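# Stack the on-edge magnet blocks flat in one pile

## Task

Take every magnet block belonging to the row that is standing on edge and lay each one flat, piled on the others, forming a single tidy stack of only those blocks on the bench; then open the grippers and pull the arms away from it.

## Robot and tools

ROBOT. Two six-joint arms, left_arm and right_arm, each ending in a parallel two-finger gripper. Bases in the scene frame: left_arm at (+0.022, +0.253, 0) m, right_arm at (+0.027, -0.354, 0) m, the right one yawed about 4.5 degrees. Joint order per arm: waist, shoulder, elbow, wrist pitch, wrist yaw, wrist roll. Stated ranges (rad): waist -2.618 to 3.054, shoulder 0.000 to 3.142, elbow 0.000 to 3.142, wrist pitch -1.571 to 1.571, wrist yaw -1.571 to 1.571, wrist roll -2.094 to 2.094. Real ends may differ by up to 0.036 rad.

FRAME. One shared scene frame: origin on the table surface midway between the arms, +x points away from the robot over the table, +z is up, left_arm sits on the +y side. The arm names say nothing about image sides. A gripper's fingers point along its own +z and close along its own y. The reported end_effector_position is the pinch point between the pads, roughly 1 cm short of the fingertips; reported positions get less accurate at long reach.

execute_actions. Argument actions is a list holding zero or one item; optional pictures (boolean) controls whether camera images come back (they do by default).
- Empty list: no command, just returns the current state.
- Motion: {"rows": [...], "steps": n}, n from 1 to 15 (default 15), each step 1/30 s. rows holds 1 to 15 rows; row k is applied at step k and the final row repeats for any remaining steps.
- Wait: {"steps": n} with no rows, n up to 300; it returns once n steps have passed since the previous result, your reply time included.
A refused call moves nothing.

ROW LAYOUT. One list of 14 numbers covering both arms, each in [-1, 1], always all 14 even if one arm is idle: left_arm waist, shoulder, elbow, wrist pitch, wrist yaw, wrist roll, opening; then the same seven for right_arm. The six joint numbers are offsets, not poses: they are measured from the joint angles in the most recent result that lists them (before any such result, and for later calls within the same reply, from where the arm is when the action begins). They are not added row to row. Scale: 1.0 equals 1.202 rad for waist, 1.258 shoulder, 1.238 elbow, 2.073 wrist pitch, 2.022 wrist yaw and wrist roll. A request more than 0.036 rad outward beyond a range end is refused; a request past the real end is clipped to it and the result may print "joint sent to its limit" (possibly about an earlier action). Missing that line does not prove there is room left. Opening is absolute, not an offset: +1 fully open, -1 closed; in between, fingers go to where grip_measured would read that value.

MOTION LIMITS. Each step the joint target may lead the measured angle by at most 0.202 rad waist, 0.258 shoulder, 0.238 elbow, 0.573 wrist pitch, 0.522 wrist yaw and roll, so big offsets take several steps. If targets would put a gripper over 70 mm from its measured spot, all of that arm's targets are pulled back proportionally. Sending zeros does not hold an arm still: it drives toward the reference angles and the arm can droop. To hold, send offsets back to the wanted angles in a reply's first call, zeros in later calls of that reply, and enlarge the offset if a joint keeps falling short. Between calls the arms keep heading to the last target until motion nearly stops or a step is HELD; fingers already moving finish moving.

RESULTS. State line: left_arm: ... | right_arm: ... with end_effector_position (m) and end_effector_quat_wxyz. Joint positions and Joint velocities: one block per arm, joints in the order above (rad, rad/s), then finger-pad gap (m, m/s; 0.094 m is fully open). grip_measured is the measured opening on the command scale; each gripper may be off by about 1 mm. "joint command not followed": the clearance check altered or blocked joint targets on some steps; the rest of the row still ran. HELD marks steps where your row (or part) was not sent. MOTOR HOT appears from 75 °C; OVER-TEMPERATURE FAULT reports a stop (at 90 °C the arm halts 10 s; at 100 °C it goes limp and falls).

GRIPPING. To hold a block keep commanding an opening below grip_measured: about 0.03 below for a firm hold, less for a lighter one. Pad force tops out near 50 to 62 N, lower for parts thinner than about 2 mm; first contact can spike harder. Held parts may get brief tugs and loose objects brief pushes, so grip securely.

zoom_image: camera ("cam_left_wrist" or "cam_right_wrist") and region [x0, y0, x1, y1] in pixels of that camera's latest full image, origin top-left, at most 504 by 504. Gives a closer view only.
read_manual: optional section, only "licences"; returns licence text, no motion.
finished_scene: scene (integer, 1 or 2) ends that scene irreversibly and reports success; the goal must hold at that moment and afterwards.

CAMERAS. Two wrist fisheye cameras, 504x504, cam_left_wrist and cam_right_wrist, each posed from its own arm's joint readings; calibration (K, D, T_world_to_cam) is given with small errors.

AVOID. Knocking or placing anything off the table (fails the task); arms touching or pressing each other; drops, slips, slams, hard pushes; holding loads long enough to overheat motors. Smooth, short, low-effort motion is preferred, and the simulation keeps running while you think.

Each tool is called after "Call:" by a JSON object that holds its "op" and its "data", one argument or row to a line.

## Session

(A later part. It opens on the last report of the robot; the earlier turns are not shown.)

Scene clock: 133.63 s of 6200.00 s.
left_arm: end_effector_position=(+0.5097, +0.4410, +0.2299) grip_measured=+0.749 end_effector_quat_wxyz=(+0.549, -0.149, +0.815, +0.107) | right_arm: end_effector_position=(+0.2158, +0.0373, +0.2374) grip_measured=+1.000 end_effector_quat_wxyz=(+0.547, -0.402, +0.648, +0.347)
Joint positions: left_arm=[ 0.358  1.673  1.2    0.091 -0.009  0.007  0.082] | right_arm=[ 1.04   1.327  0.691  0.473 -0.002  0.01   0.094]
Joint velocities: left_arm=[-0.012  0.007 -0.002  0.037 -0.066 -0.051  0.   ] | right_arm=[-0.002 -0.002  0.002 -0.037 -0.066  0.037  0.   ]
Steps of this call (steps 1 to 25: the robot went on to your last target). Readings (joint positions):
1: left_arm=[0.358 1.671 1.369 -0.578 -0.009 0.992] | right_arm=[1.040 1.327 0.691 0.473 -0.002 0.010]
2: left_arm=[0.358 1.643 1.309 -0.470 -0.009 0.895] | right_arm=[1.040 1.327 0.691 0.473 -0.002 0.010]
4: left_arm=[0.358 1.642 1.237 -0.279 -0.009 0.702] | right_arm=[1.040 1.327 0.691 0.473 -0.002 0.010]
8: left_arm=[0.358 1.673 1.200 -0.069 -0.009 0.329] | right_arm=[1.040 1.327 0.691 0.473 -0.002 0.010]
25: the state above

Call:
{"op": "execute_actions", "data": {
  "actions": [
    {"rows":[[0,0,-0.02,0.04,0,-0.007,0.75,0,0,0,0,0,0,1],[0,0,-0.05,0.08,0,-0.007,0.75,0,0,0,0,0,0,1],[0,0,-0.085,0.12,0,-0.007,0.75,0,0,0,0,0,0,1],[0,0,-0.125,0.15,0,-0.007,0.75,0,0,0,0,0,0,1],[0,0,-0.17,0.18,0,-0.007,0.75,0,0,0,0,0,0,1],[0,0,-0.215,0.21,0,-0.007,0.75,0,0,0,0,0,0,1],[0,0,-0.26,0.24,0,-0.007,0.75,0,0,0,0,0,0,1],[0,0,-0.305,0.26,0,-0.007,0.75,0,0,0,0,0,0,1],[0,0,-0.35,0.276,0,-0.007,0.75,0,0,0,0,0,0,1],[0,0,-0.39,0.276,0,-0.007,0.75,0,0,0,0,0,0,1],[0,0,-0.43,0.276,0,-0.007,0.75,0,0,0,0,0,0,1],[0,0,-0.465,0.276,0,-0.007,0.75,0,0,0,0,0,0,1],[0,0,-0.495,0.276,0,-0.007,0.75,0,0,0,0,0,0,1],[0,0,-0.52,0.276,0,-0.007,0.75,0,0,0,0,0,0,1],[0,0,-0.534,0.276,0,-0.007,0.75,0,0,0,0,0,0,1]]}
  ],
  "pictures": false
}}

Call:
{"op": "execute_actions", "data": {
  "actions": [
    {"steps":15}
  ]
}}

Scene clock: 140.37 s of 6200.00 s.
left_arm: end_effector_position=(+0.4241, +0.4085, +0.0717) grip_measured=+0.749 end_effector_quat_wxyz=(+0.499, -0.158, +0.847, +0.095) | right_arm: end_effector_position=(+0.2158, +0.0373, +0.2374) grip_measured=+1.000 end_effector_quat_wxyz=(+0.547, -0.402, +0.648, +0.347)
Joint positions: left_arm=[ 0.358  1.673  0.586  0.582 -0.009 -0.001  0.082] | right_arm=[ 1.04   1.327  0.691  0.473 -0.002  0.01   0.094]
Joint velocities: left_arm=[ 0.002 -0.002 -0.955  0.11   0.022  0.007  0.   ] | right_arm=[-0.017  0.017  0.002 -0.007  0.037  0.007  0.   ]
Steps of this call (steps 1 to 30: the robot went on to your last target; steps 31 to 90: nothing new was sent; then 3.23 s passed at rest; steps 91 to 105: all 15 steps of this action). Readings (joint positions):
91: left_arm=[0.358 1.673 1.197 0.100 -0.009 -0.000] | right_arm=[1.040 1.327 0.691 0.473 -0.002 0.010]
92: left_arm=[0.358 1.673 1.187 0.125 -0.009 -0.000] | right_arm=[1.040 1.327 0.691 0.473 -0.002 0.010]
94: left_arm=[0.358 1.673 1.138 0.218 -0.009 -0.001] | right_arm=[1.040 1.327 0.691 0.473 -0.002 0.010]
98: left_arm=[0.358 1.673 0.940 0.429 -0.009 -0.001] | right_arm=[1.040 1.327 0.691 0.473 -0.002 0.010]
105: the state above

Scene clock: 140.87 s of 6200.00 s.
left_arm: end_effector_position=(+0.4152, +0.4052, +0.0645) grip_measured=+0.749 end_effector_quat_wxyz=(+0.501, -0.158, +0.845, +0.096) | right_arm: end_effector_position=(+0.2158, +0.0373, +0.2374) grip_measured=+1.000 end_effector_quat_wxyz=(+0.547, -0.402, +0.648, +0.347)
Joint positions: left_arm=[ 0.358  1.673  0.533  0.641 -0.009 -0.001  0.082] | right_arm=[ 1.04   1.327  0.691  0.473 -0.002  0.01   0.094]
Joint velocities: left_arm=[ 0.002  0.012 -0.002  0.081  0.022 -0.051  0.   ] | right_arm=[ 0.017  0.012 -0.012  0.037 -0.051 -0.066  0.   ]
Steps of this call (steps 1 to 15: the robot went on to your last target). Readings (joint positions):
1: left_arm=[0.358 1.673 0.559 0.583 -0.009 -0.001] | right_arm=[1.040 1.327 0.691 0.473 -0.002 0.010]
2: left_arm=[0.358 1.673 0.542 0.583 -0.009 -0.001] | right_arm=[1.040 1.327 0.691 0.473 -0.002 0.010]
4: left_arm=[0.358 1.673 0.533 0.587 -0.009 -0.001] | right_arm=[1.040 1.327 0.691 0.473 -0.002 0.010]
8: left_arm=[0.358 1.673 0.533 0.623 -0.009 -0.001] | right_arm=[1.040 1.327 0.691 0.473 -0.002 0.010]
15: the state above
camera_calibration (this result's frames):
cam_left_wrist: T_world_to_cam=[[0.27161, -0.954439, -0.123591, 0.28376], [-0.811522, -0.158097, -0.562528, 0.482571], [0.517359, 0.253085, -0.817489, -0.161407], [0, 0, 0, 1]] pos_world=[0.39805, 0.387975, 0.174581]
cam_right_wrist: T_world_to_cam=[[0.855419, -0.418786, -0.304756, -0.0829461], [-0.509336, -0.573399, -0.641708, 0.298176], [0.0939921, 0.704153, -0.7038, 0.24456], [0, 0, 0, 1]] pos_world=[0.199839, -0.0359708, 0.338185]

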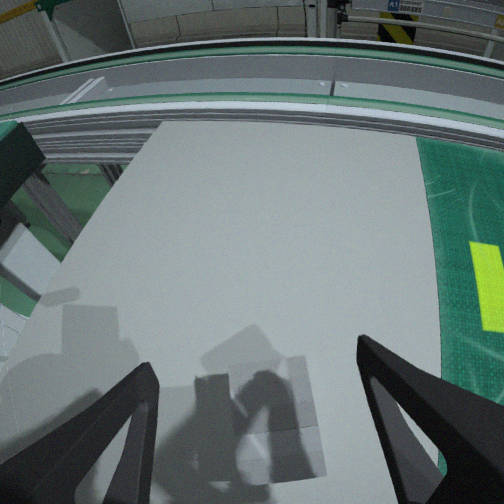

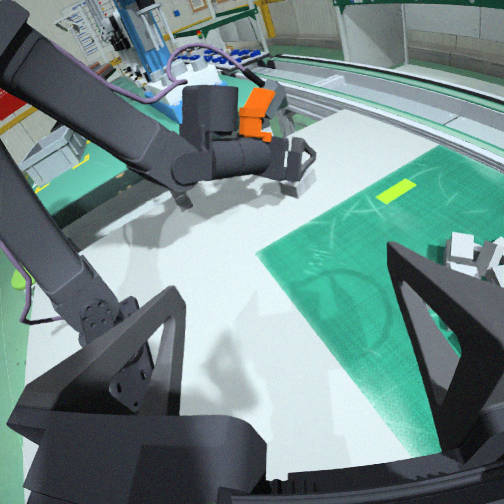

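Call:
{"op": "execute_actions", "data": {
  "actions": [
    {"rows":[[0,0,0,0.03,0,0,0.75,0,0,0,0,0,0,1],[0,0.01,0,0.05,0,0,0.75,0,0,0,0,0,0,1],[0,0.02,-0.01,0.07,0,0,0.75,0,0,0,0,0,0,1],[0,0.033,-0.015,0.09,0,0,0.75,0,0,0,0,0,0,1],[0,0.046,-0.02,0.11,0,0,0.75,0,0,0,0,0,0,1],[0,0.06,-0.025,0.13,0,0,0.75,0,0,0,0,0,0,1],[0,0.074,-0.03,0.147,0,0,0.75,0,0,0,0,0,0,1],[0,0.088,-0.036,0.147,0,0,0.75,0,0,0,0,0,0,1],[0,0.102,-0.036,0.147,0,0,0.75,0,0,0,0,0,0,1],[0,0.116,-0.036,0.147,0,0,0.75,0,0,0,0,0,0,1],[0,0.13,-0.036,0.147,0,0,0.75,0,0,0,0,0,0,1],[0,0.142,-0.036,0.147,0,0,0.75,0,0,0,0,0,0,1],[0,0.153,-0.036,0.147,0,0,0.75,0,0,0,0,0,0,1],[0,0.162,-0.036,0.147,0,0,0.75,0,0,0,0,0,0,1],[0,0.168,-0.036,0.147,0,0,0.75,0,0,0,0,0,0,1]]}
  ],
  "pictures": false
}}

Call:
{"op": "execute_actions", "data": {
  "actions": [
    {"steps":15}
  ]
}}

Call:
{"op": "zoom_image", "data": {
  "camera": "cam_right_wrist",
  "region": [220, 90, 360, 230]
}}

Scene clock: 148.67 s of 6200.00 s.
left_arm: end_effector_position=(+0.4218, +0.4077, +0.0363) grip_measured=+0.749 end_effector_quat_wxyz=(+0.521, -0.156, +0.833, +0.099) | right_arm: end_effector_position=(+0.2158, +0.0373, +0.2374) grip_measured=+1.000 end_effector_quat_wxyz=(+0.547, -0.402, +0.648, +0.347)
Joint positions: left_arm=[ 0.358  1.859  0.501  0.905 -0.009 -0.001  0.082] | right_arm=[ 1.04   1.327  0.691  0.473 -0.002  0.01   0.094]
Joint velocities: left_arm=[ 0.002  0.383 -0.027  0.095  0.007 -0.037 -0.001] | right_arm=[ 0.002 -0.002 -0.012  0.037 -0.066 -0.037  0.   ]
Steps of this call (steps 1 to 15: the robot went on to your last target; steps 16 to 90: nothing new was sent; then 4.30 s passed at rest; steps 91 to 105: all 15 steps of this action). Readings (joint positions):
91: left_arm=[0.358 1.673 0.533 0.648 -0.009 -0.001] | right_arm=[1.040 1.327 0.691 0.473 -0.002 0.010]
92: left_arm=[0.358 1.673 0.533 0.656 -0.009 -0.001] | right_arm=[1.040 1.327 0.691 0.473 -0.002 0.010]
94: left_arm=[0.358 1.681 0.533 0.699 -0.009 -0.001] | right_arm=[1.040 1.327 0.691 0.473 -0.002 0.010]
98: left_arm=[0.358 1.734 0.522 0.832 -0.009 -0.001] | right_arm=[1.040 1.327 0.691 0.473 -0.002 0.010]
105: the state above

Scene clock: 149.17 s of 6200.00 s.
left_arm: end_effector_position=(+0.4213, +0.4075, +0.0311) grip_measured=+0.749 end_effector_quat_wxyz=(+0.519, -0.156, +0.834, +0.099) | right_arm: end_effector_position=(+0.2158, +0.0373, +0.2374) grip_measured=+1.000 end_effector_quat_wxyz=(+0.547, -0.402, +0.648, +0.347)
Joint positions: left_arm=[ 0.358  1.88   0.498  0.925 -0.009 -0.001  0.082] | right_arm=[ 1.04   1.327  0.691  0.473 -0.002  0.01   0.094]
Joint velocities: left_arm=[ 0.002  0.012  0.012  0.022 -0.051 -0.081  0.001] | right_arm=[ 0.002 -0.012  0.007 -0.007 -0.037 -0.007  0.   ]
Steps of this call (steps 1 to 15: the robot went on to your last target). Readings (joint positions):
1: left_arm=[0.358 1.870 0.501 0.905 -0.009 -0.001] | right_arm=[1.040 1.327 0.691 0.473 -0.002 0.010]
2: left_arm=[0.358 1.876 0.500 0.905 -0.009 -0.001] | right_arm=[1.040 1.327 0.691 0.473 -0.002 0.010]
4: left_arm=[0.358 1.880 0.498 0.906 -0.009 -0.001] | right_arm=[1.040 1.327 0.691 0.473 -0.002 0.010]
8: left_arm=[0.358 1.880 0.498 0.919 -0.009 -0.001] | right_arm=[1.040 1.327 0.691 0.473 -0.002 0.010]
15: the state above
camera_calibration (this result's frames):
cam_left_wrist: T_world_to_cam=[[0.276663, -0.952521, -0.127127, 0.277381], [-0.78815, -0.149228, -0.597119, 0.456675], [0.549797, 0.265396, -0.792015, -0.21189], [0, 0, 0, 1]] pos_world=[0.399684, 0.388595, 0.140132]
cam_right_wrist: T_world_to_cam=[[0.855419, -0.418786, -0.304756, -0.0829461], [-0.509336, -0.573399, -0.641708, 0.298176], [0.0939921, 0.704153, -0.7038, 0.24456], [0, 0, 0, 1]] pos_world=[0.199839, -0.0359708, 0.338185]

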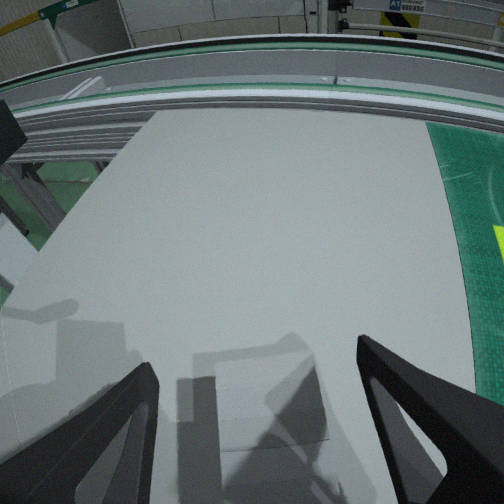

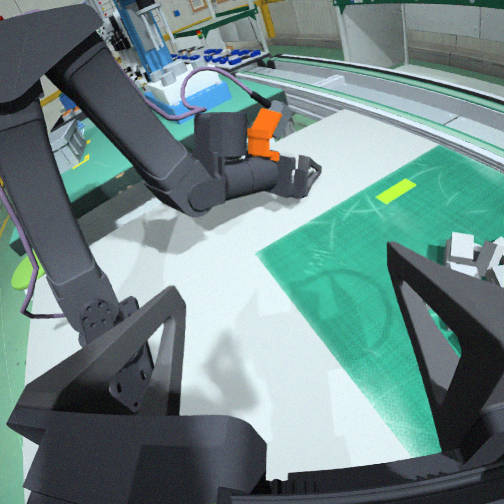

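Region (220, 90, 360, 230) of cam_right_wrist's 504x504 image, scaled by 3.600, with more detail than that image has.

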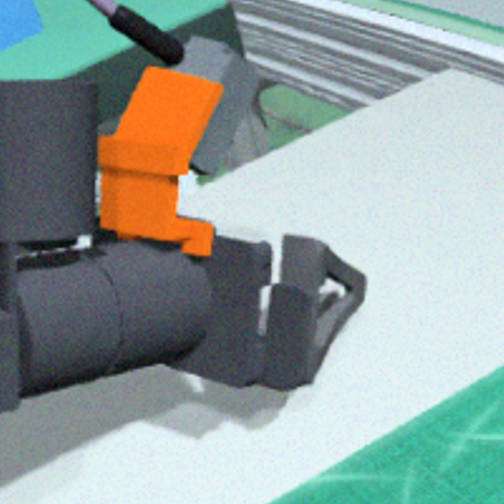

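Call:
{"op": "execute_actions", "data": {
  "actions": [
    {"rows":[[-0.009,0.005,-0.008,0.009,0.012,0,0.6,0,0,0,0,0,0,1],[-0.009,0.008,-0.012,0.009,0.012,0,0.5,0,0,0,0,0,0,1],[-0.009,0.011,-0.016,0.009,0.012,0,0.4,0,0,0,0,0,0,1],[-0.009,0.014,-0.016,0.009,0.012,0,0.3,0,0,0,0,0,0,1],[-0.009,0.017,-0.016,0.009,0.012,0,0.2,0,0,0,0,0,0,1],[-0.009,0.02,-0.016,0.009,0.012,0,0.15,0,0,0,0,0,0,1],[-0.009,0.023,-0.016,0.009,0.012,0,0.15,0,0,0,0,0,0,1]]}
  ]
}}

Call:
{"op": "zoom_image", "data": {
  "camera": "cam_right_wrist",
  "region": [250, 130, 350, 230]
}}

Scene clock: 158.30 s of 6200.00 s.
left_arm: end_effector_position=(+0.4215, +0.4040, +0.0249) grip_measured=+0.151 end_effector_quat_wxyz=(+0.515, -0.152, +0.838, +0.093) | right_arm: end_effector_position=(+0.2158, +0.0373, +0.2374) grip_measured=+1.000 end_effector_quat_wxyz=(+0.547, -0.402, +0.648, +0.347)
Joint positions: left_arm=[ 0.355  1.898  0.498  0.93   0.001 -0.001  0.054] | right_arm=[ 1.04   1.327  0.691  0.473 -0.002  0.01   0.094]
Joint velocities: left_arm=[-0.012 -0.017 -0.007  0.007 -0.007 -0.051 -0.001] | right_arm=[ 0.007  0.012 -0.012 -0.007 -0.066  0.037  0.   ]
Steps of this call (steps 1 to 15: the robot went on to your last target; steps 16 to 90: nothing new was sent; then 5.63 s passed at rest; steps 91 to 105: all 15 steps of this action). Readings (joint positions):
91: left_arm=[0.358 1.880 0.498 0.926 -0.008 -0.001] | right_arm=[1.040 1.327 0.691 0.473 -0.002 0.010]
92: left_arm=[0.357 1.880 0.498 0.926 -0.006 -0.001] | right_arm=[1.040 1.327 0.691 0.473 -0.002 0.010]
94: left_arm=[0.356 1.880 0.498 0.926 -0.003 -0.001] | right_arm=[1.040 1.327 0.691 0.473 -0.002 0.010]
98: left_arm=[0.355 1.888 0.498 0.930 0.000 -0.001] | right_arm=[1.040 1.327 0.691 0.473 -0.002 0.010]
105: the state above
camera_calibration (this result's frames):
cam_left_wrist: T_world_to_cam=[[0.26328, -0.95704, -0.121481, 0.280567], [-0.796232, -0.14447, -0.587488, 0.453828], [0.5447, 0.2514, -0.800063, -0.207983], [0, 0, 0, 1]] pos_world=[0.400773, 0.386365, 0.134302]
cam_right_wrist: T_world_to_cam=[[0.855419, -0.418786, -0.304756, -0.0829461], [-0.509336, -0.573399, -0.641708, 0.298176], [0.0939921, 0.704153, -0.7038, 0.24456], [0, 0, 0, 1]] pos_world=[0.199839, -0.0359708, 0.338185]

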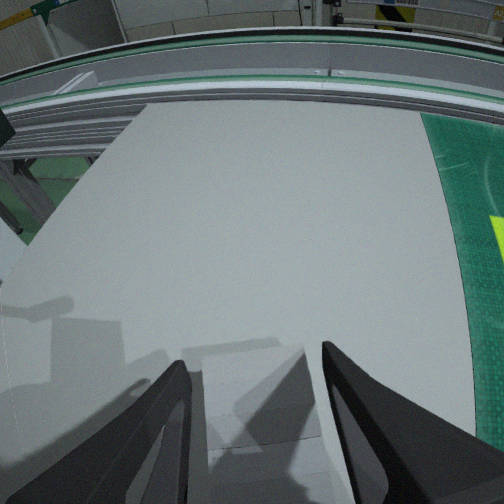

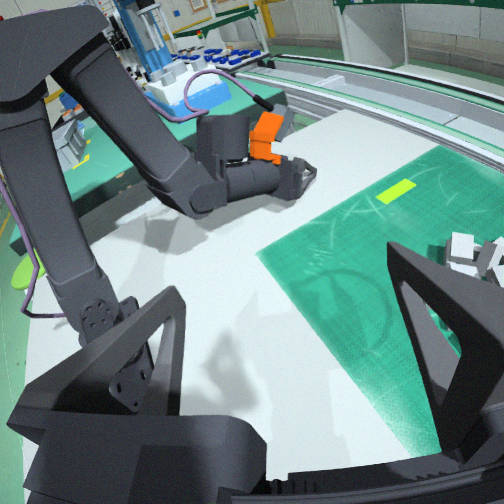

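Region (250, 130, 350, 230) of cam_right_wrist's 504x504 image, scaled by 5.040, with more detail than that image has.

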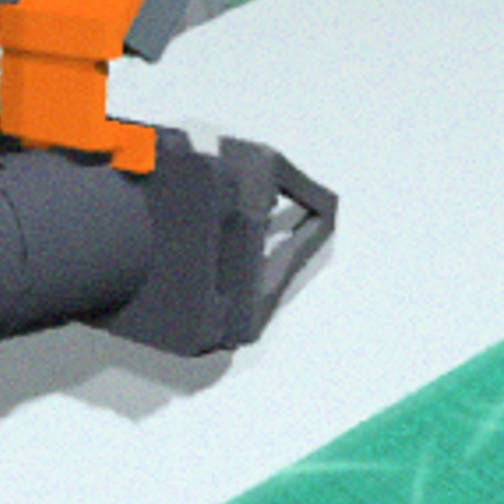

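Call:
{"op": "execute_actions", "data": {
  "actions": [
    {"rows":[[0,0.01,-0.02,0,0,0,0.15,0,0,0,0,0,0,1],[0,0.013,-0.02,0,0,0,0.15,0,0,0,0,0,0,1],[0,0.016,-0.02,0,0,0,0.15,0,0,0,0,0,0,1],[0,0.019,-0.02,0,0,0,0.15,0,0,0,0,0,0,1]]}
  ]
}}

Call:
{"op": "zoom_image", "data": {
  "camera": "cam_right_wrist",
  "region": [250, 130, 350, 230]
}}

Scene clock: 162.30 s of 6200.00 s.
left_arm: end_effector_position=(+0.4169, +0.4022, +0.0164) grip_measured=+0.151 end_effector_quat_wxyz=(+0.505, -0.153, +0.844, +0.091) | right_arm: end_effector_position=(+0.2158, +0.0373, +0.2374) grip_measured=+1.000 end_effector_quat_wxyz=(+0.547, -0.402, +0.648, +0.347)
Joint positions: left_arm=[ 0.355  1.911  0.488  0.93   0.002 -0.001  0.054] | right_arm=[ 1.04   1.327  0.691  0.473 -0.002  0.01   0.094]
Joint velocities: left_arm=[ 0.007  0.002  0.007 -0.051 -0.007  0.007 -0.   ] | right_arm=[-0.002 -0.012  0.002  0.037  0.037  0.007  0.   ]
Steps of this call (steps 1 to 15: the robot went on to your last target; steps 16 to 90: nothing new was sent; then 0.50 s passed at rest; steps 91 to 105: all 15 steps of this action). Readings (joint positions):
91: left_arm=[0.355 1.898 0.498 0.930 0.002 -0.001] | right_arm=[1.040 1.327 0.691 0.473 -0.002 0.010]
92: left_arm=[0.355 1.898 0.496 0.930 0.002 -0.001] | right_arm=[1.040 1.327 0.691 0.473 -0.002 0.010]
94: left_arm=[0.355 1.899 0.490 0.930 0.002 -0.001] | right_arm=[1.040 1.327 0.691 0.473 -0.002 0.010]
98: left_arm=[0.355 1.910 0.488 0.930 0.002 -0.001] | right_arm=[1.040 1.327 0.691 0.473 -0.002 0.010]
105: the state above
camera_calibration (this result's frames):
cam_left_wrist: T_world_to_cam=[[0.260342, -0.958133, -0.119175, 0.280648], [-0.808842, -0.149024, -0.56883, 0.451687], [0.527255, 0.244484, -0.813775, -0.20154], [0, 0, 0, 1]] pos_world=[0.398541, 0.385484, 0.126371]
cam_right_wrist: T_world_to_cam=[[0.855419, -0.418786, -0.304756, -0.0829461], [-0.509336, -0.573399, -0.641708, 0.298176], [0.0939921, 0.704153, -0.7038, 0.24456], [0, 0, 0, 1]] pos_world=[0.199839, -0.0359708, 0.338185]

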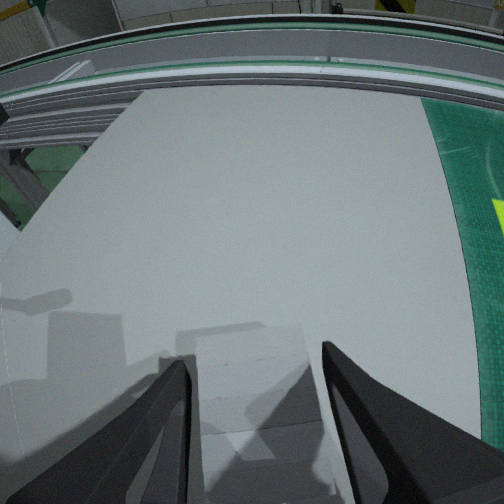

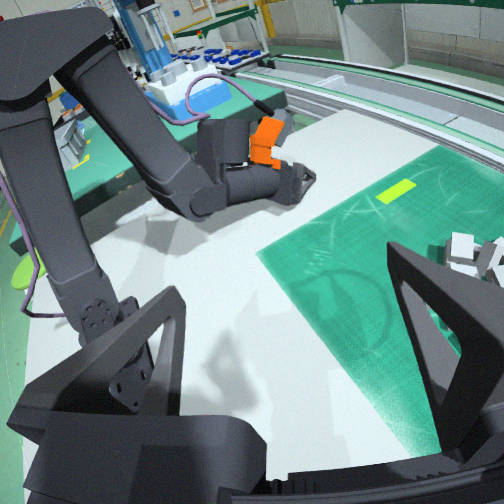

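Region (250, 130, 350, 230) of cam_right_wrist's 504x504 image, scaled by 5.040, with more detail than that image has.

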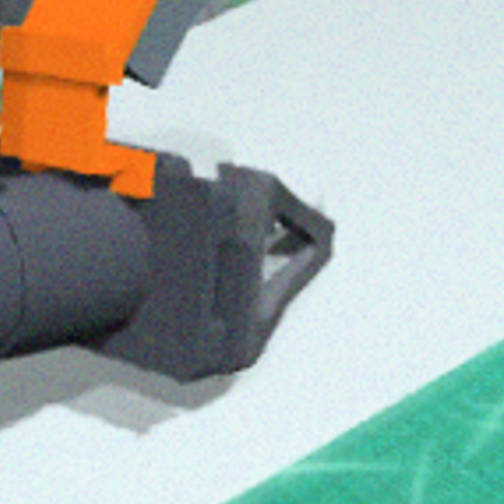

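Call:
{"op": "execute_actions", "data": {
  "actions": [
    {"rows":[[0,0,0.024,0,0,0,0.0,0,0,0,0,0,0,1],[0,0,0.024,0,0,0,0.0,0,0,0,0,0,0,1],[0,0,0.024,0,0,0,0.0,0,0,0,0,0,0,1],[0,0.016,0.024,0,0,0,0.0,0,0,0,0,0,0,1]],"steps":12}
  ]
}}

Scene clock: 165.57 s of 6200.00 s.
left_arm: end_effector_position=(+0.4169, +0.4022, +0.0164) grip_measured=+0.001 end_effector_quat_wxyz=(+0.505, -0.153, +0.844, +0.091) | right_arm: end_effector_position=(+0.2158, +0.0373, +0.2374) grip_measured=+1.000 end_effector_quat_wxyz=(+0.547, -0.402, +0.648, +0.347)
Joint positions: left_arm=[ 0.355  1.911  0.488  0.93   0.002 -0.001  0.047] | right_arm=[ 1.04   1.327  0.691  0.473 -0.002  0.01   0.094]
Joint velocities: left_arm=[ 0.002 -0.017  0.007 -0.022 -0.037 -0.007  0.   ] | right_arm=[ 0.012  0.002  0.017 -0.022  0.037  0.066  0.   ]
Steps of this call (steps 1 to 15: the robot went on to your last target; steps 16 to 86: nothing new was sent; steps 87 to 98: all 12 steps of this action). Readings (joint positions):
87: left_arm=[0.355 1.911 0.488 0.930 0.002 -0.001] | right_arm=[1.040 1.327 0.691 0.473 -0.002 0.010]
88: left_arm=[0.355 1.911 0.488 0.930 0.002 -0.001] | right_arm=[1.040 1.327 0.691 0.473 -0.002 0.010]
90: left_arm=[0.355 1.911 0.488 0.930 0.002 -0.001] | right_arm=[1.040 1.327 0.691 0.473 -0.002 0.010]
94: left_arm=[0.355 1.911 0.488 0.930 0.002 -0.001] | right_arm=[1.040 1.327 0.691 0.473 -0.002 0.010]
98: the state above
camera_calibration (this result's frames):
cam_left_wrist: T_world_to_cam=[[0.260342, -0.958133, -0.119175, 0.280648], [-0.808842, -0.149024, -0.56883, 0.451687], [0.527255, 0.244484, -0.813775, -0.20154], [0, 0, 0, 1]] pos_world=[0.398541, 0.385484, 0.126371]
cam_right_wrist: T_world_to_cam=[[0.855419, -0.418786, -0.304756, -0.0829461], [-0.509336, -0.573399, -0.641708, 0.298176], [0.0939921, 0.704153, -0.7038, 0.24456], [0, 0, 0, 1]] pos_world=[0.199839, -0.0359708, 0.338185]

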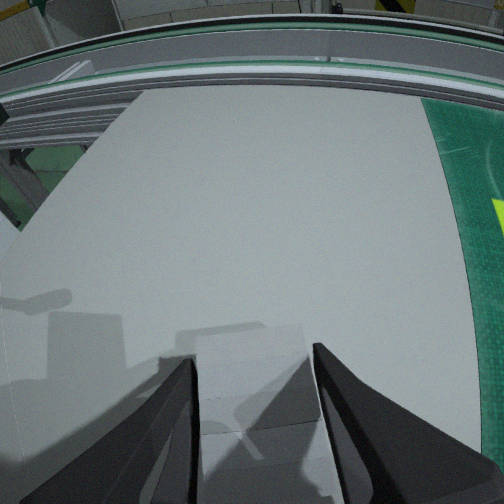

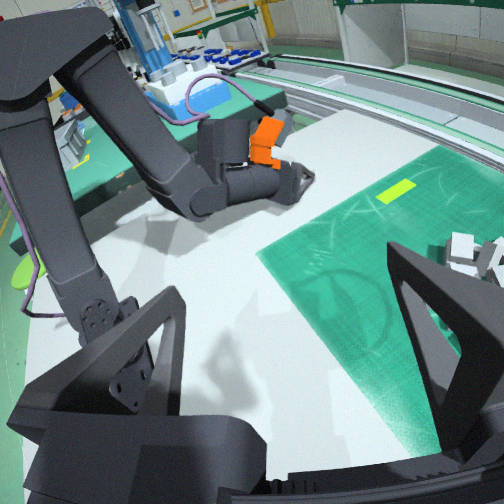

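Call:
{"op": "execute_actions", "data": {
  "actions": [
    {"rows":[[0,0,0.03,0,0,0,0.0,0,0,0,0,0,0,1],[0,0,0.03,0,0,0,0.0,0,0,0,0,0,0,1],[0,0,0.03,0,0,0,0.0,0,0,0,0,0,0,1],[0,0.019,0.03,0,0,0,0.0,0,0,0,0,0,0,1]],"steps":12}
  ]
}}

Scene clock: 169.00 s of 6200.00 s.
left_arm: end_effector_position=(+0.4207, +0.4036, +0.0162) grip_measured=+0.001 end_effector_quat_wxyz=(+0.506, -0.153, +0.844, +0.091) | right_arm: end_effector_position=(+0.2158, +0.0373, +0.2374) grip_measured=+1.000 end_effector_quat_wxyz=(+0.547, -0.402, +0.648, +0.347)
Joint positions: left_arm=[ 0.355  1.923  0.503  0.93   0.002 -0.001  0.047] | right_arm=[ 1.04   1.327  0.691  0.473 -0.002  0.01   0.094]
Joint velocities: left_arm=[-0.007  0.012  0.007 -0.037  0.066  0.037 -0.   ] | right_arm=[-0.032 -0.002 -0.002  0.007 -0.037  0.007  0.   ]
Steps of this call (steps 1 to 15: the robot went on to your last target; steps 16 to 90: nothing new was sent; then 0.03 s passed at rest; steps 91 to 102: all 12 steps of this action). Readings (joint positions):
91: left_arm=[0.355 1.911 0.489 0.930 0.002 -0.001] | right_arm=[1.040 1.327 0.691 0.473 -0.002 0.010]
92: left_arm=[0.355 1.911 0.492 0.930 0.002 -0.001] | right_arm=[1.040 1.327 0.691 0.473 -0.002 0.010]
94: left_arm=[0.355 1.911 0.499 0.930 0.002 -0.001] | right_arm=[1.040 1.327 0.691 0.473 -0.002 0.010]
98: left_arm=[0.355 1.920 0.503 0.930 0.002 -0.001] | right_arm=[1.040 1.327 0.691 0.473 -0.002 0.010]
102: the state above
camera_calibration (this result's frames):
cam_left_wrist: T_world_to_cam=[[0.26064, -0.958021, -0.119423, 0.280834], [-0.807417, -0.148489, -0.570989, 0.454069], [0.529287, 0.245247, -0.812225, -0.205255], [0, 0, 0, 1]] pos_world=[0.402065, 0.386807, 0.126093]
cam_right_wrist: T_world_to_cam=[[0.855419, -0.418786, -0.304756, -0.0829461], [-0.509336, -0.573399, -0.641708, 0.298176], [0.0939921, 0.704153, -0.7038, 0.24456], [0, 0, 0, 1]] pos_world=[0.199839, -0.0359708, 0.338185]

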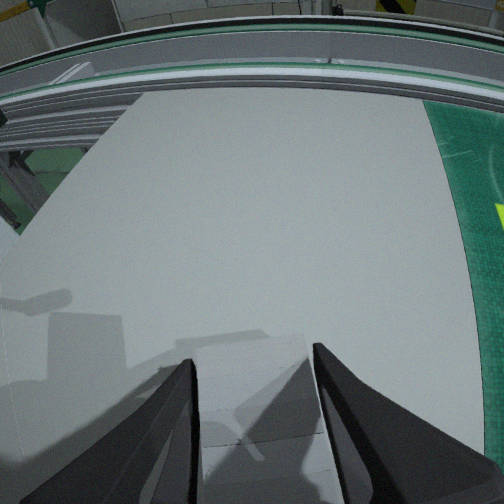

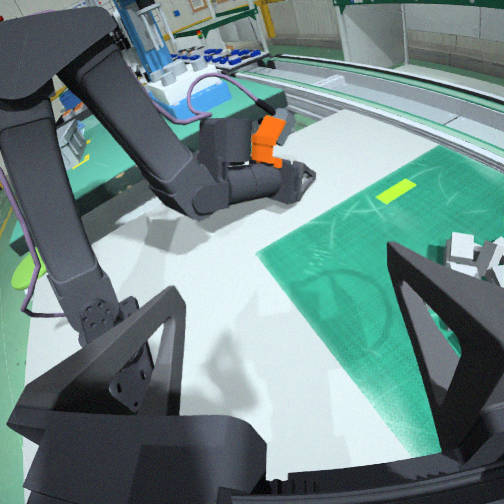

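Close, then a small test lift.

Call:
{"op": "execute_actions", "data": {
  "actions": [
    {"rows":[[0,0,0,0,0,0,-0.03,0,0,0,0,0,0,1],[0,0,0,0,0,0,-0.06,0,0,0,0,0,0,1],[0,0,0,0,0,0,-0.08,0,0,0,0,0,0,1],[0,0,0,0,0,0,-0.1,0,0,0,0,0,0,1],[0,0,0,0,0,0,-0.12,0,0,0,0,0,0,1],[0,0,0,0,0,0,-0.14,0,0,0,0,0,0,1],[0,0,0,0,0,0,-0.16,0,0,0,0,0,0,1],[0,0,0,0,0,0,-0.18,0,0,0,0,0,0,1],[0,0,0,0,0,0,-0.2,0,0,0,0,0,0,1],[0,0,0,0,0,0,-0.22,0,0,0,0,0,0,1],[0,0,0,0,0,0,-0.24,0,0,0,0,0,0,1]]}
  ]
}}

Call:
{"op": "execute_actions", "data": {
  "actions": [
    {"rows":[[0,-0.01,0.01,0.005,0,0,-0.24,0,0,0,0,0,0,1],[0,-0.02,0.02,0.01,0,0,-0.24,0,0,0,0,0,0,1],[0,-0.03,0.02,0.015,0,0,-0.24,0,0,0,0,0,0,1],[0,-0.04,0.02,0.02,0,0,-0.24,0,0,0,0,0,0,1],[0,-0.05,0.02,0.02,0,0,-0.24,0,0,0,0,0,0,1],[0,-0.06,0.02,0.02,0,0,-0.24,0,0,0,0,0,0,1],[0,-0.07,0.02,0.02,0,0,-0.24,0,0,0,0,0,0,1],[0,-0.08,0.02,0.02,0,0,-0.24,0,0,0,0,0,0,1],[0,-0.09,0.02,0.02,0,0,-0.24,0,0,0,0,0,0,1],[0,-0.1,0.02,0.02,0,0,-0.24,0,0,0,0,0,0,1]]}
  ]
}}

Call:
{"op": "zoom_image", "data": {
  "camera": "cam_right_wrist",
  "region": [250, 130, 350, 230]
}}

Scene clock: 177.17 s of 6200.00 s.
left_arm: end_effector_position=(+0.4207, +0.4035, +0.0162) grip_measured=-0.151 end_effector_quat_wxyz=(+0.506, -0.153, +0.844, +0.091) | right_arm: end_effector_position=(+0.2158, +0.0373, +0.2374) grip_measured=+1.000 end_effector_quat_wxyz=(+0.547, -0.402, +0.648, +0.347)
Joint positions: left_arm=[ 0.355  1.923  0.503  0.93   0.002 -0.001  0.04 ] | right_arm=[ 1.04   1.327  0.691  0.473 -0.002  0.01   0.094]
Joint velocities: left_arm=[ 0.002 -0.012 -0.012  0.037 -0.022  0.037  0.001] | right_arm=[ 0.012 -0.002  0.002 -0.022 -0.139 -0.066  0.   ]
Steps of this call (steps 1 to 15: the robot went on to your last target; steps 16 to 90: nothing new was sent; then 4.67 s passed at rest; steps 91 to 105: all 15 steps of this action). Readings (joint positions):
91: left_arm=[0.355 1.923 0.503 0.930 0.002 -0.001] | right_arm=[1.040 1.327 0.691 0.473 -0.002 0.010]
92: left_arm=[0.355 1.923 0.503 0.930 0.002 -0.001] | right_arm=[1.040 1.327 0.691 0.473 -0.002 0.010]
94: left_arm=[0.355 1.923 0.503 0.930 0.002 -0.001] | right_arm=[1.040 1.327 0.691 0.473 -0.002 0.010]
98: left_arm=[0.355 1.923 0.503 0.930 0.002 -0.001] | right_arm=[1.040 1.327 0.691 0.473 -0.002 0.010]
105: the state above
camera_calibration (this result's frames):
cam_left_wrist: T_world_to_cam=[[0.26001, -0.958237, -0.119068, 0.281045], [-0.807445, -0.148138, -0.571042, 0.453959], [0.529554, 0.244618, -0.81224, -0.205107], [0, 0, 0, 1]] pos_world=[0.402087, 0.386729, 0.126097]
cam_right_wrist: T_world_to_cam=[[0.855419, -0.418786, -0.304756, -0.0829461], [-0.509336, -0.573399, -0.641708, 0.298176], [0.0939921, 0.704153, -0.7038, 0.24456], [0, 0, 0, 1]] pos_world=[0.199839, -0.0359708, 0.338185]

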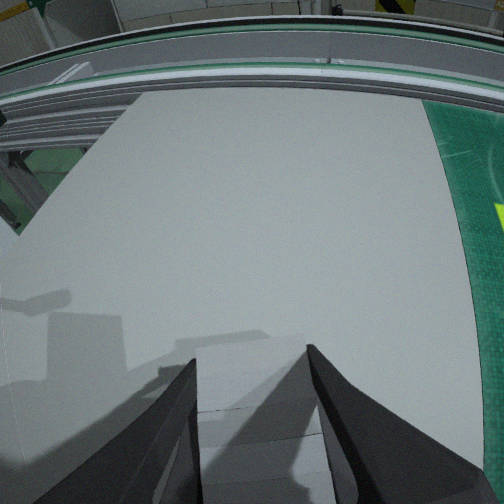

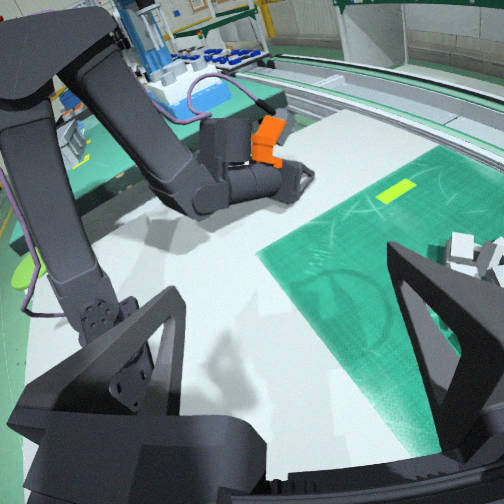

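Scene clock: 177.67 s of 6200.00 s.
left_arm: end_effector_position=(+0.4267, +0.4058, +0.0513) grip_measured=-0.151 end_effector_quat_wxyz=(+0.539, -0.149, +0.823, +0.097) | right_arm: end_effector_position=(+0.2158, +0.0373, +0.2374) grip_measured=+1.000 end_effector_quat_wxyz=(+0.547, -0.402, +0.648, +0.347)
Joint positions: left_arm=[ 0.355  1.83   0.503  0.916  0.002 -0.001  0.04 ] | right_arm=[ 1.04   1.327  0.691  0.473 -0.002  0.01   0.094]
Joint velocities: left_arm=[-0.007 -0.007 -0.007  0.022  0.051 -0.037 -0.   ] | right_arm=[-0.002  0.002 -0.032 -0.022 -0.007 -0.051  0.   ]
Steps of this call (steps 1 to 15: all 15 steps of this action). Readings (joint positions):
1: left_arm=[0.355 1.923 0.503 0.930 0.002 -0.001] | right_arm=[1.040 1.327 0.691 0.473 -0.002 0.010]
2: left_arm=[0.355 1.923 0.503 0.930 0.002 -0.001] | right_arm=[1.040 1.327 0.691 0.473 -0.002 0.010]
4: left_arm=[0.355 1.921 0.503 0.931 0.002 -0.001] | right_arm=[1.040 1.327 0.691 0.473 -0.002 0.010]
8: left_arm=[0.355 1.894 0.503 0.915 0.002 -0.001] | right_arm=[1.040 1.327 0.691 0.473 -0.002 0.010]
15: the state above
camera_calibration (this result's frames):
cam_left_wrist: T_world_to_cam=[[0.269121, -0.954815, -0.126105, 0.280909], [-0.762692, -0.13133, -0.633288, 0.456466], [0.588112, 0.26661, -0.763573, -0.216759], [0, 0, 0, 1]] pos_world=[0.400023, 0.385954, 0.158987]
cam_right_wrist: T_world_to_cam=[[0.855419, -0.418786, -0.304756, -0.0829461], [-0.509336, -0.573399, -0.641708, 0.298176], [0.0939921, 0.704153, -0.7038, 0.24456], [0, 0, 0, 1]] pos_world=[0.199839, -0.0359708, 0.338185]

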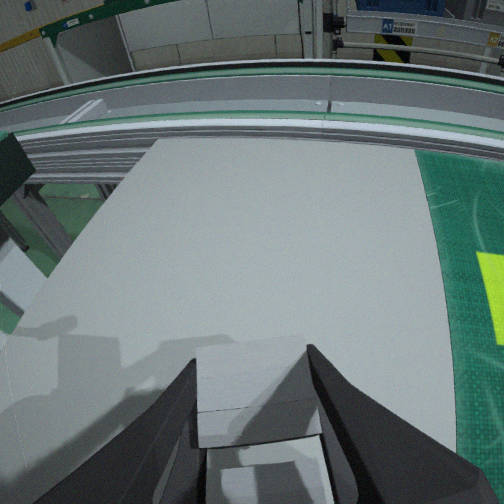

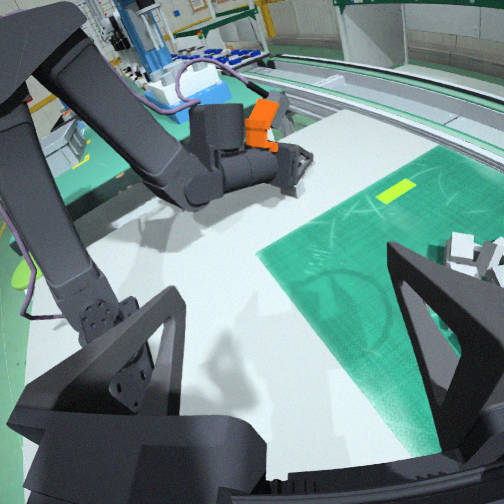

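Region (250, 130, 350, 230) of cam_right_wrist's 504x504 image, scaled by 5.040, with more detail than that image has.

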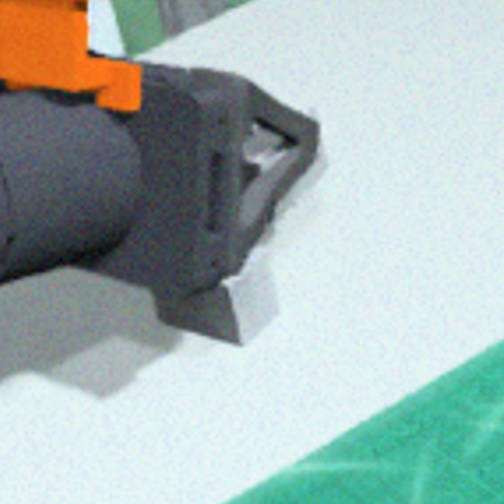

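Call:
{"op": "execute_actions", "data": {
  "actions": [
    {"rows":[[0,-0.03,0.04,0,0,0,-0.24,0,-0.02,-0.01,-0.02,0,0,1],[0,-0.035,0.06,-0.02,0,0,-0.24,0,-0.05,-0.02,-0.04,0,0,1],[0,-0.04,0.085,-0.04,0,0,-0.24,0,-0.09,-0.04,-0.06,0,0,1],[0,-0.045,0.115,-0.065,0,0,-0.24,0,-0.14,-0.06,-0.08,0,0,1],[-0.01,-0.05,0.145,-0.09,0,0,-0.24,0,-0.19,-0.09,-0.1,0,0,1],[-0.02,-0.055,0.175,-0.115,0,0,-0.24,0,-0.24,-0.12,-0.12,0,0,1],[-0.03,-0.06,0.205,-0.14,0,0,-0.24,0,-0.29,-0.14,-0.14,0,0,1],[-0.04,-0.065,0.235,-0.165,0,0,-0.24,0,-0.34,-0.16,-0.16,0,0,1],[-0.05,-0.07,0.265,-0.19,0,0,-0.24,0,-0.39,-0.19,-0.18,0,0,1],[-0.06,-0.075,0.295,-0.215,0,0,-0.24,0,-0.44,-0.21,-0.2,0,0,1],[-0.07,-0.08,0.325,-0.24,0,0,-0.24,0,-0.49,-0.23,-0.22,0,0,1],[-0.08,-0.085,0.355,-0.265,0,0,-0.24,0,-0.54,-0.26,-0.228,0,0,1],[-0.09,-0.09,0.385,-0.29,0,0,-0.24,0,-0.59,-0.28,-0.228,0,0,1],[-0.1,-0.09,0.41,-0.315,0,0,-0.24,0,-0.63,-0.3,-0.228,0,0,1],[-0.11,-0.09,0.43,-0.34,0,0,-0.24,0,-0.657,-0.316,-0.228,0,0,1]]}
  ],
  "pictures": false
}}

Call:
{"op": "execute_actions", "data": {
  "actions": [
    {"steps":12}
  ]
}}

Scene clock: 193.10 s of 6200.00 s.
left_arm: end_effector_position=(+0.5132, +0.3825, +0.1368) grip_measured=-0.151 end_effector_quat_wxyz=(+0.534, -0.108, +0.836, +0.069) | right_arm: end_effector_position=(+0.1567, -0.0844, +0.2367) grip_measured=+1.000 end_effector_quat_wxyz=(+0.558, -0.395, +0.638, +0.354)
Joint positions: left_arm=[ 0.251  1.764  0.951  0.38  -0.    -0.001  0.04 ] | right_arm=[ 1.04   0.587  0.36   0.102 -0.002  0.01   0.094]
Joint velocities: left_arm=[-0.393 -0.203  0.994 -1.165 -0.022 -0.095  0.   ] | right_arm=[-0.002 -1.468 -0.794 -0.535 -0.081 -0.037  0.   ]
Steps of this call (steps 1 to 15: the robot went on to your last target; steps 16 to 90: nothing new was sent; then 11.93 s passed at rest; steps 91 to 105: all 15 steps of this action). Readings (joint positions):
91: left_arm=[0.355 1.830 0.505 0.910 0.002 -0.001] | right_arm=[1.040 1.327 0.691 0.471 -0.002 0.010]
92: left_arm=[0.355 1.830 0.512 0.896 0.002 -0.001] | right_arm=[1.040 1.321 0.691 0.461 -0.002 0.010]
94: left_arm=[0.355 1.830 0.547 0.838 0.002 -0.001] | right_arm=[1.040 1.272 0.669 0.419 -0.002 0.010]
98: left_arm=[0.341 1.820 0.683 0.676 0.000 -0.001] | right_arm=[1.040 1.030 0.555 0.300 -0.002 0.010]
105: the state above

Scene clock: 193.50 s of 6200.00 s.
left_arm: end_effector_position=(+0.5089, +0.3639, +0.1311) grip_measured=-0.151 end_effector_quat_wxyz=(+0.487, -0.097, +0.866, +0.053) | right_arm: end_effector_position=(+0.1512, -0.0955, +0.2123) grip_measured=+1.000 end_effector_quat_wxyz=(+0.540, -0.405, +0.653, +0.342)
Joint positions: left_arm=[ 0.218  1.741  1.012  0.182  0.003 -0.001  0.04 ] | right_arm=[ 1.04   0.514  0.311  0.02  -0.002  0.01   0.094]
Joint velocities: left_arm=[-0.012 -0.012 -0.012 -0.168 -0.022  0.007  0.   ] | right_arm=[-0.002 -0.012  0.002 -0.037  0.022 -0.037  0.   ]
Steps of this call (steps 1 to 12: the robot went on to your last target). Readings (joint positions):
1: left_arm=[0.239 1.758 0.979 0.346 0.000 -0.001] | right_arm=[1.040 0.546 0.337 0.084 -0.002 0.010]
2: left_arm=[0.229 1.752 0.998 0.323 0.001 -0.001] | right_arm=[1.040 0.523 0.324 0.070 -0.002 0.010]
4: left_arm=[0.219 1.743 1.012 0.290 0.003 -0.001] | right_arm=[1.040 0.514 0.313 0.048 -0.002 0.010]
8: left_arm=[0.218 1.741 1.012 0.220 0.003 -0.001] | right_arm=[1.040 0.514 0.311 0.025 -0.002 0.010]
12: the state above
camera_calibration (this result's frames):
cam_left_wrist: T_world_to_cam=[[0.120108, -0.986312, -0.112976, 0.314486], [-0.850418, -0.0435039, -0.524305, 0.562528], [0.512214, 0.15905, -0.844003, -0.104696], [0, 0, 0, 1]] pos_world=[0.494239, 0.351306, 0.242102]
cam_right_wrist: T_world_to_cam=[[0.852623, -0.424536, -0.304636, -0.0911093], [-0.515153, -0.58536, -0.626076, 0.169432], [0.0874696, 0.690741, -0.717793, 0.32919], [0, 0, 0, 1]] pos_world=[0.136171, -0.166886, 0.314612]

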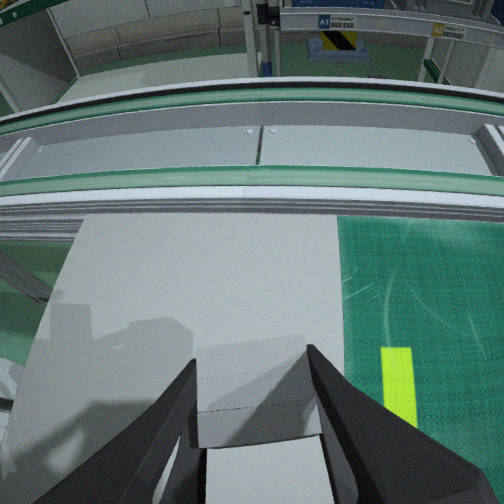

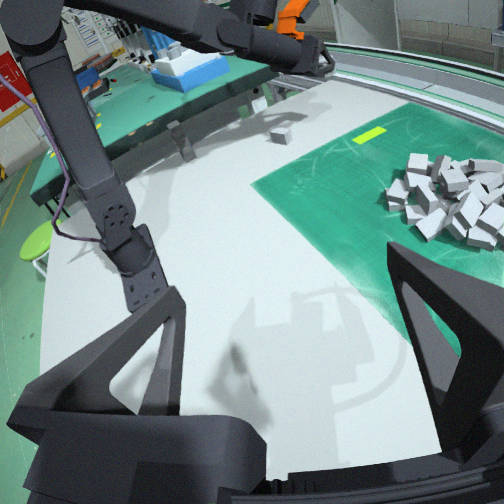

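Call:
{"op": "execute_actions", "data": {
  "actions": [
    {"rows":[[-0.01,-0.015,0.04,-0.02,0,0,-0.24,0,0,0,0,0,0,1],[-0.02,-0.015,0.06,-0.04,0,0,-0.24,0,0,0,0,0,0,1],[-0.03,-0.015,0.08,-0.065,0,0,-0.24,0,0,0,0,0,0,1],[-0.04,-0.015,0.1,-0.09,0,0,-0.24,0,0,0,0,0,0,1],[-0.05,-0.015,0.12,-0.12,0,0,-0.24,0,0,0,0,0,0,1],[-0.06,-0.015,0.14,-0.15,0,0,-0.24,0,0,0,0,0,0,1],[-0.07,-0.015,0.16,-0.18,0,0,-0.24,0,0,0,0,0,0,1],[-0.08,-0.015,0.18,-0.21,0,0,-0.24,0,0,0,0,0,0,1],[-0.09,-0.015,0.2,-0.24,0,0,-0.24,0,0,0,0,0,0,1],[-0.1,-0.015,0.216,-0.27,0,0,-0.24,0,0,0,0,0,0,1],[-0.11,-0.015,0.216,-0.3,0,0,-0.24,0,0,0,0,0,0,1],[-0.12,-0.015,0.216,-0.33,0,0,-0.24,0,0,0,0,0,0,1],[-0.13,-0.015,0.216,-0.36,0,0,-0.24,0,0,0,0,0,0,1],[-0.14,-0.015,0.216,-0.39,0,0,-0.24,0,0,0,0,0,0,1],[-0.15,-0.015,0.216,-0.775,0,0,-0.24,0,0,0,0,0,0,1]]}
  ],
  "pictures": false
}}

Call:
{"op": "execute_actions", "data": {
  "actions": [
    {"steps":30}
  ]
}}

Scene clock: 199.93 s of 6200.00 s.
left_arm: end_effector_position=(+0.4815, +0.2853, +0.1212) grip_measured=-0.151 end_effector_quat_wxyz=(+0.322, -0.033, +0.946, +0.010) | right_arm: end_effector_position=(+0.1512, -0.0956, +0.2116) grip_measured=+1.000 end_effector_quat_wxyz=(+0.539, -0.406, +0.654, +0.342)
Joint positions: left_arm=[ 0.064  1.741  1.258 -0.432  0.002 -0.001  0.04 ] | right_arm=[ 1.04   0.514  0.311  0.017 -0.002  0.01   0.094]
Joint velocities: left_arm=[-0.32   0.012  0.071 -2.205 -0.037  0.007 -0.   ] | right_arm=[ 0.002 -0.007  0.017  0.037 -0.022  0.007  0.   ]
Steps of this call (steps 1 to 30: the robot went on to your last target; steps 31 to 90: nothing new was sent; then 2.93 s passed at rest; steps 91 to 105: all 15 steps of this action). Readings (joint positions):
91: left_arm=[0.218 1.741 1.014 0.162 0.003 -0.001] | right_arm=[1.040 0.514 0.311 0.017 -0.002 0.010]
92: left_arm=[0.217 1.741 1.021 0.144 0.003 -0.001] | right_arm=[1.040 0.514 0.311 0.017 -0.002 0.010]
94: left_arm=[0.206 1.741 1.050 0.080 0.002 -0.001] | right_arm=[1.040 0.514 0.311 0.017 -0.002 0.010]
98: left_arm=[0.157 1.741 1.148 -0.089 0.001 -0.001] | right_arm=[1.040 0.514 0.311 0.017 -0.002 0.010]
105: the state above

Scene clock: 200.93 s of 6200.00 s.
left_arm: end_effector_position=(+0.2582, +0.2637, +0.0804) grip_measured=-0.151 end_effector_quat_wxyz=(-0.148, -0.022, +0.989, -0.004) | right_arm: end_effector_position=(+0.1512, -0.0956, +0.2116) grip_measured=+1.000 end_effector_quat_wxyz=(+0.539, -0.406, +0.654, +0.342)
Joint positions: left_arm=[ 0.038  1.742  1.258 -1.384  0.003 -0.001  0.04 ] | right_arm=[ 1.04   0.514  0.311  0.017 -0.002  0.01   0.094]
Joint velocities: left_arm=[-0.017  0.007  0.007 -0.066  0.007  0.007  0.   ] | right_arm=[-0.002 -0.012  0.032 -0.051 -0.022  0.037  0.   ]
Steps of this call (steps 1 to 30: the robot went on to your last target). Readings (joint positions):
1: left_arm=[0.054 1.741 1.258 -0.511 0.002 -0.001] | right_arm=[1.040 0.514 0.311 0.017 -0.002 0.010]
2: left_arm=[0.046 1.741 1.258 -0.598 0.002 -0.001] | right_arm=[1.040 0.514 0.311 0.017 -0.002 0.010]
4: left_arm=[0.039 1.742 1.258 -0.776 0.003 -0.001] | right_arm=[1.040 0.514 0.311 0.017 -0.002 0.010]
8: left_arm=[0.038 1.742 1.258 -1.103 0.003 -0.001] | right_arm=[1.040 0.514 0.311 0.017 -0.002 0.010]
30: the state above
camera_calibration (this result's frames):
cam_left_wrist: T_world_to_cam=[[-0.0920282, -0.993342, 0.0693018, 0.282004], [-0.720956, 0.114476, 0.68346, 0.146264], [-0.686842, 0.012934, -0.726691, 0.335626], [0, 0, 0, 1]] pos_world=[0.361924, 0.259042, 0.124388]
cam_right_wrist: T_world_to_cam=[[0.852217, -0.425372, -0.304608, -0.0913623], [-0.515987, -0.587075, -0.623779, 0.168335], [0.0865102, 0.688768, -0.719802, 0.329129], [0, 0, 0, 1]] pos_world=[0.136246, -0.166731, 0.314082]

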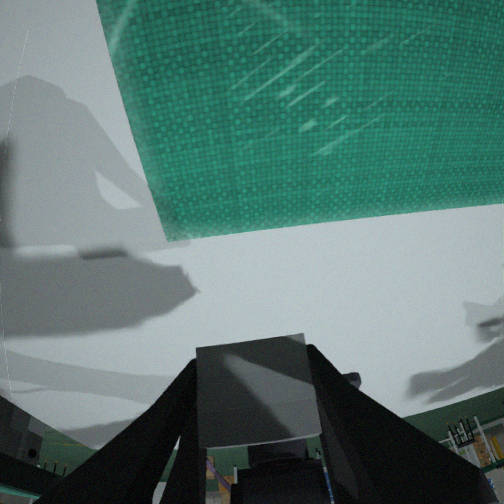

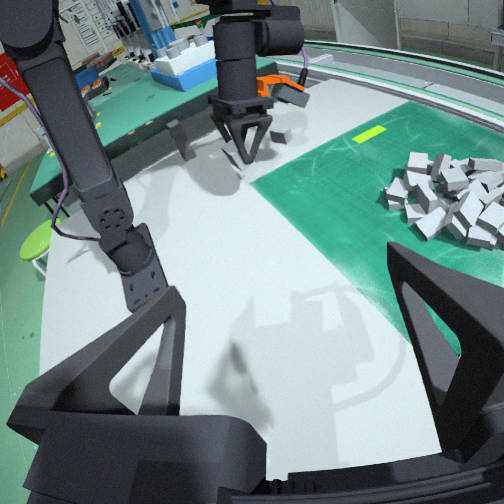

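Call:
{"op": "execute_actions", "data": {
  "actions": [
    {"rows":[[-0.015,0,0,-0.02,0,0,-0.24,0,0,0,0,0,0,1],[-0.035,0.007,0,-0.02,0,0,-0.24,0,0,0,0,0,0,1],[-0.06,0.014,-0.004,-0.02,0,0,-0.24,0,0,0,0,0,0,1],[-0.09,0.021,-0.008,-0.02,0,0,-0.24,0,0,0,0,0,0,1],[-0.125,0.028,-0.012,-0.02,0,0,-0.24,0,0,0,0,0,0,1],[-0.16,0.035,-0.016,-0.02,0,0,-0.24,0,0,0,0,0,0,1],[-0.195,0.043,-0.02,-0.02,0,0,-0.24,0,0,0,0,0,0,1],[-0.23,0.051,-0.024,-0.02,0,0,-0.24,0,0,0,0,0,0,1],[-0.265,0.059,-0.028,-0.02,0,0,-0.24,0,0,0,0,0,0,1],[-0.3,0.067,-0.032,-0.02,0,0,-0.24,0,0,0,0,0,0,1],[-0.33,0.075,-0.036,-0.02,0,0,-0.24,0,0,0,0,0,0,1],[-0.355,0.082,-0.04,-0.02,0,0,-0.24,0,0,0,0,0,0,1],[-0.378,0.089,-0.044,-0.02,0,0,-0.24,0,0,0,0,0,0,1],[-0.395,0.095,-0.048,-0.02,0,0,-0.24,0,0,0,0,0,0,1],[-0.406,0.1,-0.052,-0.02,0,0,-0.24,0,0,0,0,0,0,1]]}
  ],
  "pictures": false
}}

Call:
{"op": "execute_actions", "data": {
  "actions": [
    {"steps":12}
  ]
}}

Scene clock: 211.07 s of 6200.00 s.
left_arm: end_effector_position=(+0.2189, +0.1663, +0.0499) grip_measured=-0.151 end_effector_quat_wxyz=(-0.224, +0.201, +0.952, +0.047) | right_arm: end_effector_position=(+0.1512, -0.0956, +0.2116) grip_measured=+1.000 end_effector_quat_wxyz=(+0.539, -0.406, +0.654, +0.342)
Joint positions: left_arm=[-0.422  1.857  1.211 -1.386  0.001 -0.001  0.04 ] | right_arm=[ 1.04   0.514  0.311  0.017 -0.002  0.01   0.094]
Joint velocities: left_arm=[-0.696  0.242 -0.168 -0.037  0.066  0.095 -0.   ] | right_arm=[-0.002 -0.002  0.012  0.022  0.022 -0.051  0.   ]
Steps of this call (steps 1 to 15: the robot went on to your last target; steps 16 to 90: nothing new was sent; then 6.63 s passed at rest; steps 91 to 105: all 15 steps of this action). Readings (joint positions):
91: left_arm=[0.038 1.742 1.258 -1.385 0.002 -0.001] | right_arm=[1.040 0.514 0.311 0.017 -0.002 0.010]
92: left_arm=[0.033 1.742 1.258 -1.385 0.002 -0.001] | right_arm=[1.040 0.514 0.311 0.017 -0.002 0.010]
94: left_arm=[0.003 1.746 1.258 -1.386 -0.003 -0.001] | right_arm=[1.040 0.514 0.311 0.017 -0.002 0.010]
98: left_arm=[-0.147 1.781 1.253 -1.386 -0.007 -0.001] | right_arm=[1.040 0.514 0.311 0.017 -0.002 0.010]
105: the state above

Scene clock: 211.47 s of 6200.00 s.
left_arm: end_effector_position=(+0.2110, +0.1613, +0.0456) grip_measured=-0.151 end_effector_quat_wxyz=(-0.236, +0.216, +0.946, +0.051) | right_arm: end_effector_position=(+0.1512, -0.0956, +0.2116) grip_measured=+1.000 end_effector_quat_wxyz=(+0.539, -0.406, +0.654, +0.342)
Joint positions: left_arm=[-0.456  1.872  1.198 -1.386  0.006 -0.001  0.04 ] | right_arm=[ 1.04   0.514  0.311  0.017 -0.002  0.01   0.094]
Joint velocities: left_arm=[-0.007  0.007  0.012  0.007  0.051  0.022  0.   ] | right_arm=[-0.002  0.017  0.002 -0.081 -0.066 -0.066  0.   ]
Steps of this call (steps 1 to 12: the robot went on to your last target). Readings (joint positions):
1: left_arm=[-0.442 1.864 1.206 -1.386 0.003 -0.001] | right_arm=[1.040 0.514 0.311 0.017 -0.002 0.010]
2: left_arm=[-0.453 1.869 1.202 -1.386 0.005 -0.001] | right_arm=[1.040 0.514 0.311 0.017 -0.002 0.010]
4: left_arm=[-0.458 1.872 1.198 -1.386 0.006 -0.001] | right_arm=[1.040 0.514 0.311 0.017 -0.002 0.010]
8: left_arm=[-0.456 1.872 1.198 -1.386 0.006 -0.001] | right_arm=[1.040 0.514 0.311 0.017 -0.002 0.010]
12: the state above
camera_calibration (this result's frames):
cam_left_wrist: T_world_to_cam=[[-0.53663, -0.838301, 0.0963313, 0.245899], [-0.451227, 0.381552, 0.806729, 0.0420805], [-0.713038, 0.389447, -0.583016, 0.217414], [0, 0, 0, 1]] pos_world=[0.305969, 0.105411, 0.0691204]
cam_right_wrist: T_world_to_cam=[[0.852217, -0.425372, -0.304608, -0.0913623], [-0.515987, -0.587075, -0.623779, 0.168335], [0.0865102, 0.688768, -0.719802, 0.329129], [0, 0, 0, 1]] pos_world=[0.136246, -0.166731, 0.314082]

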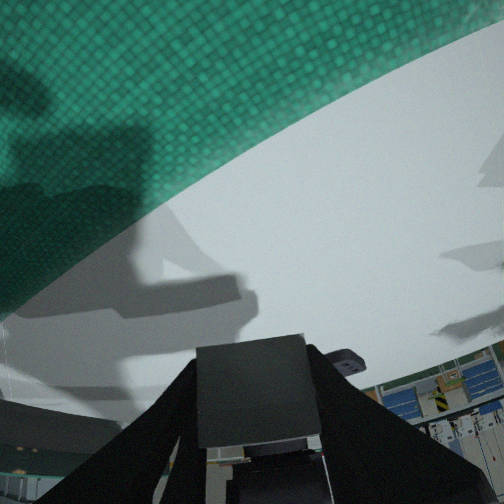

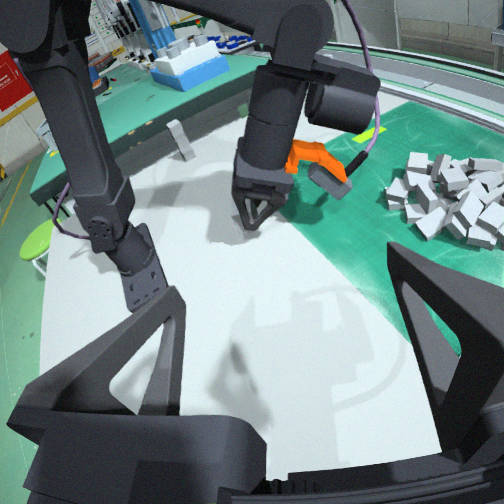

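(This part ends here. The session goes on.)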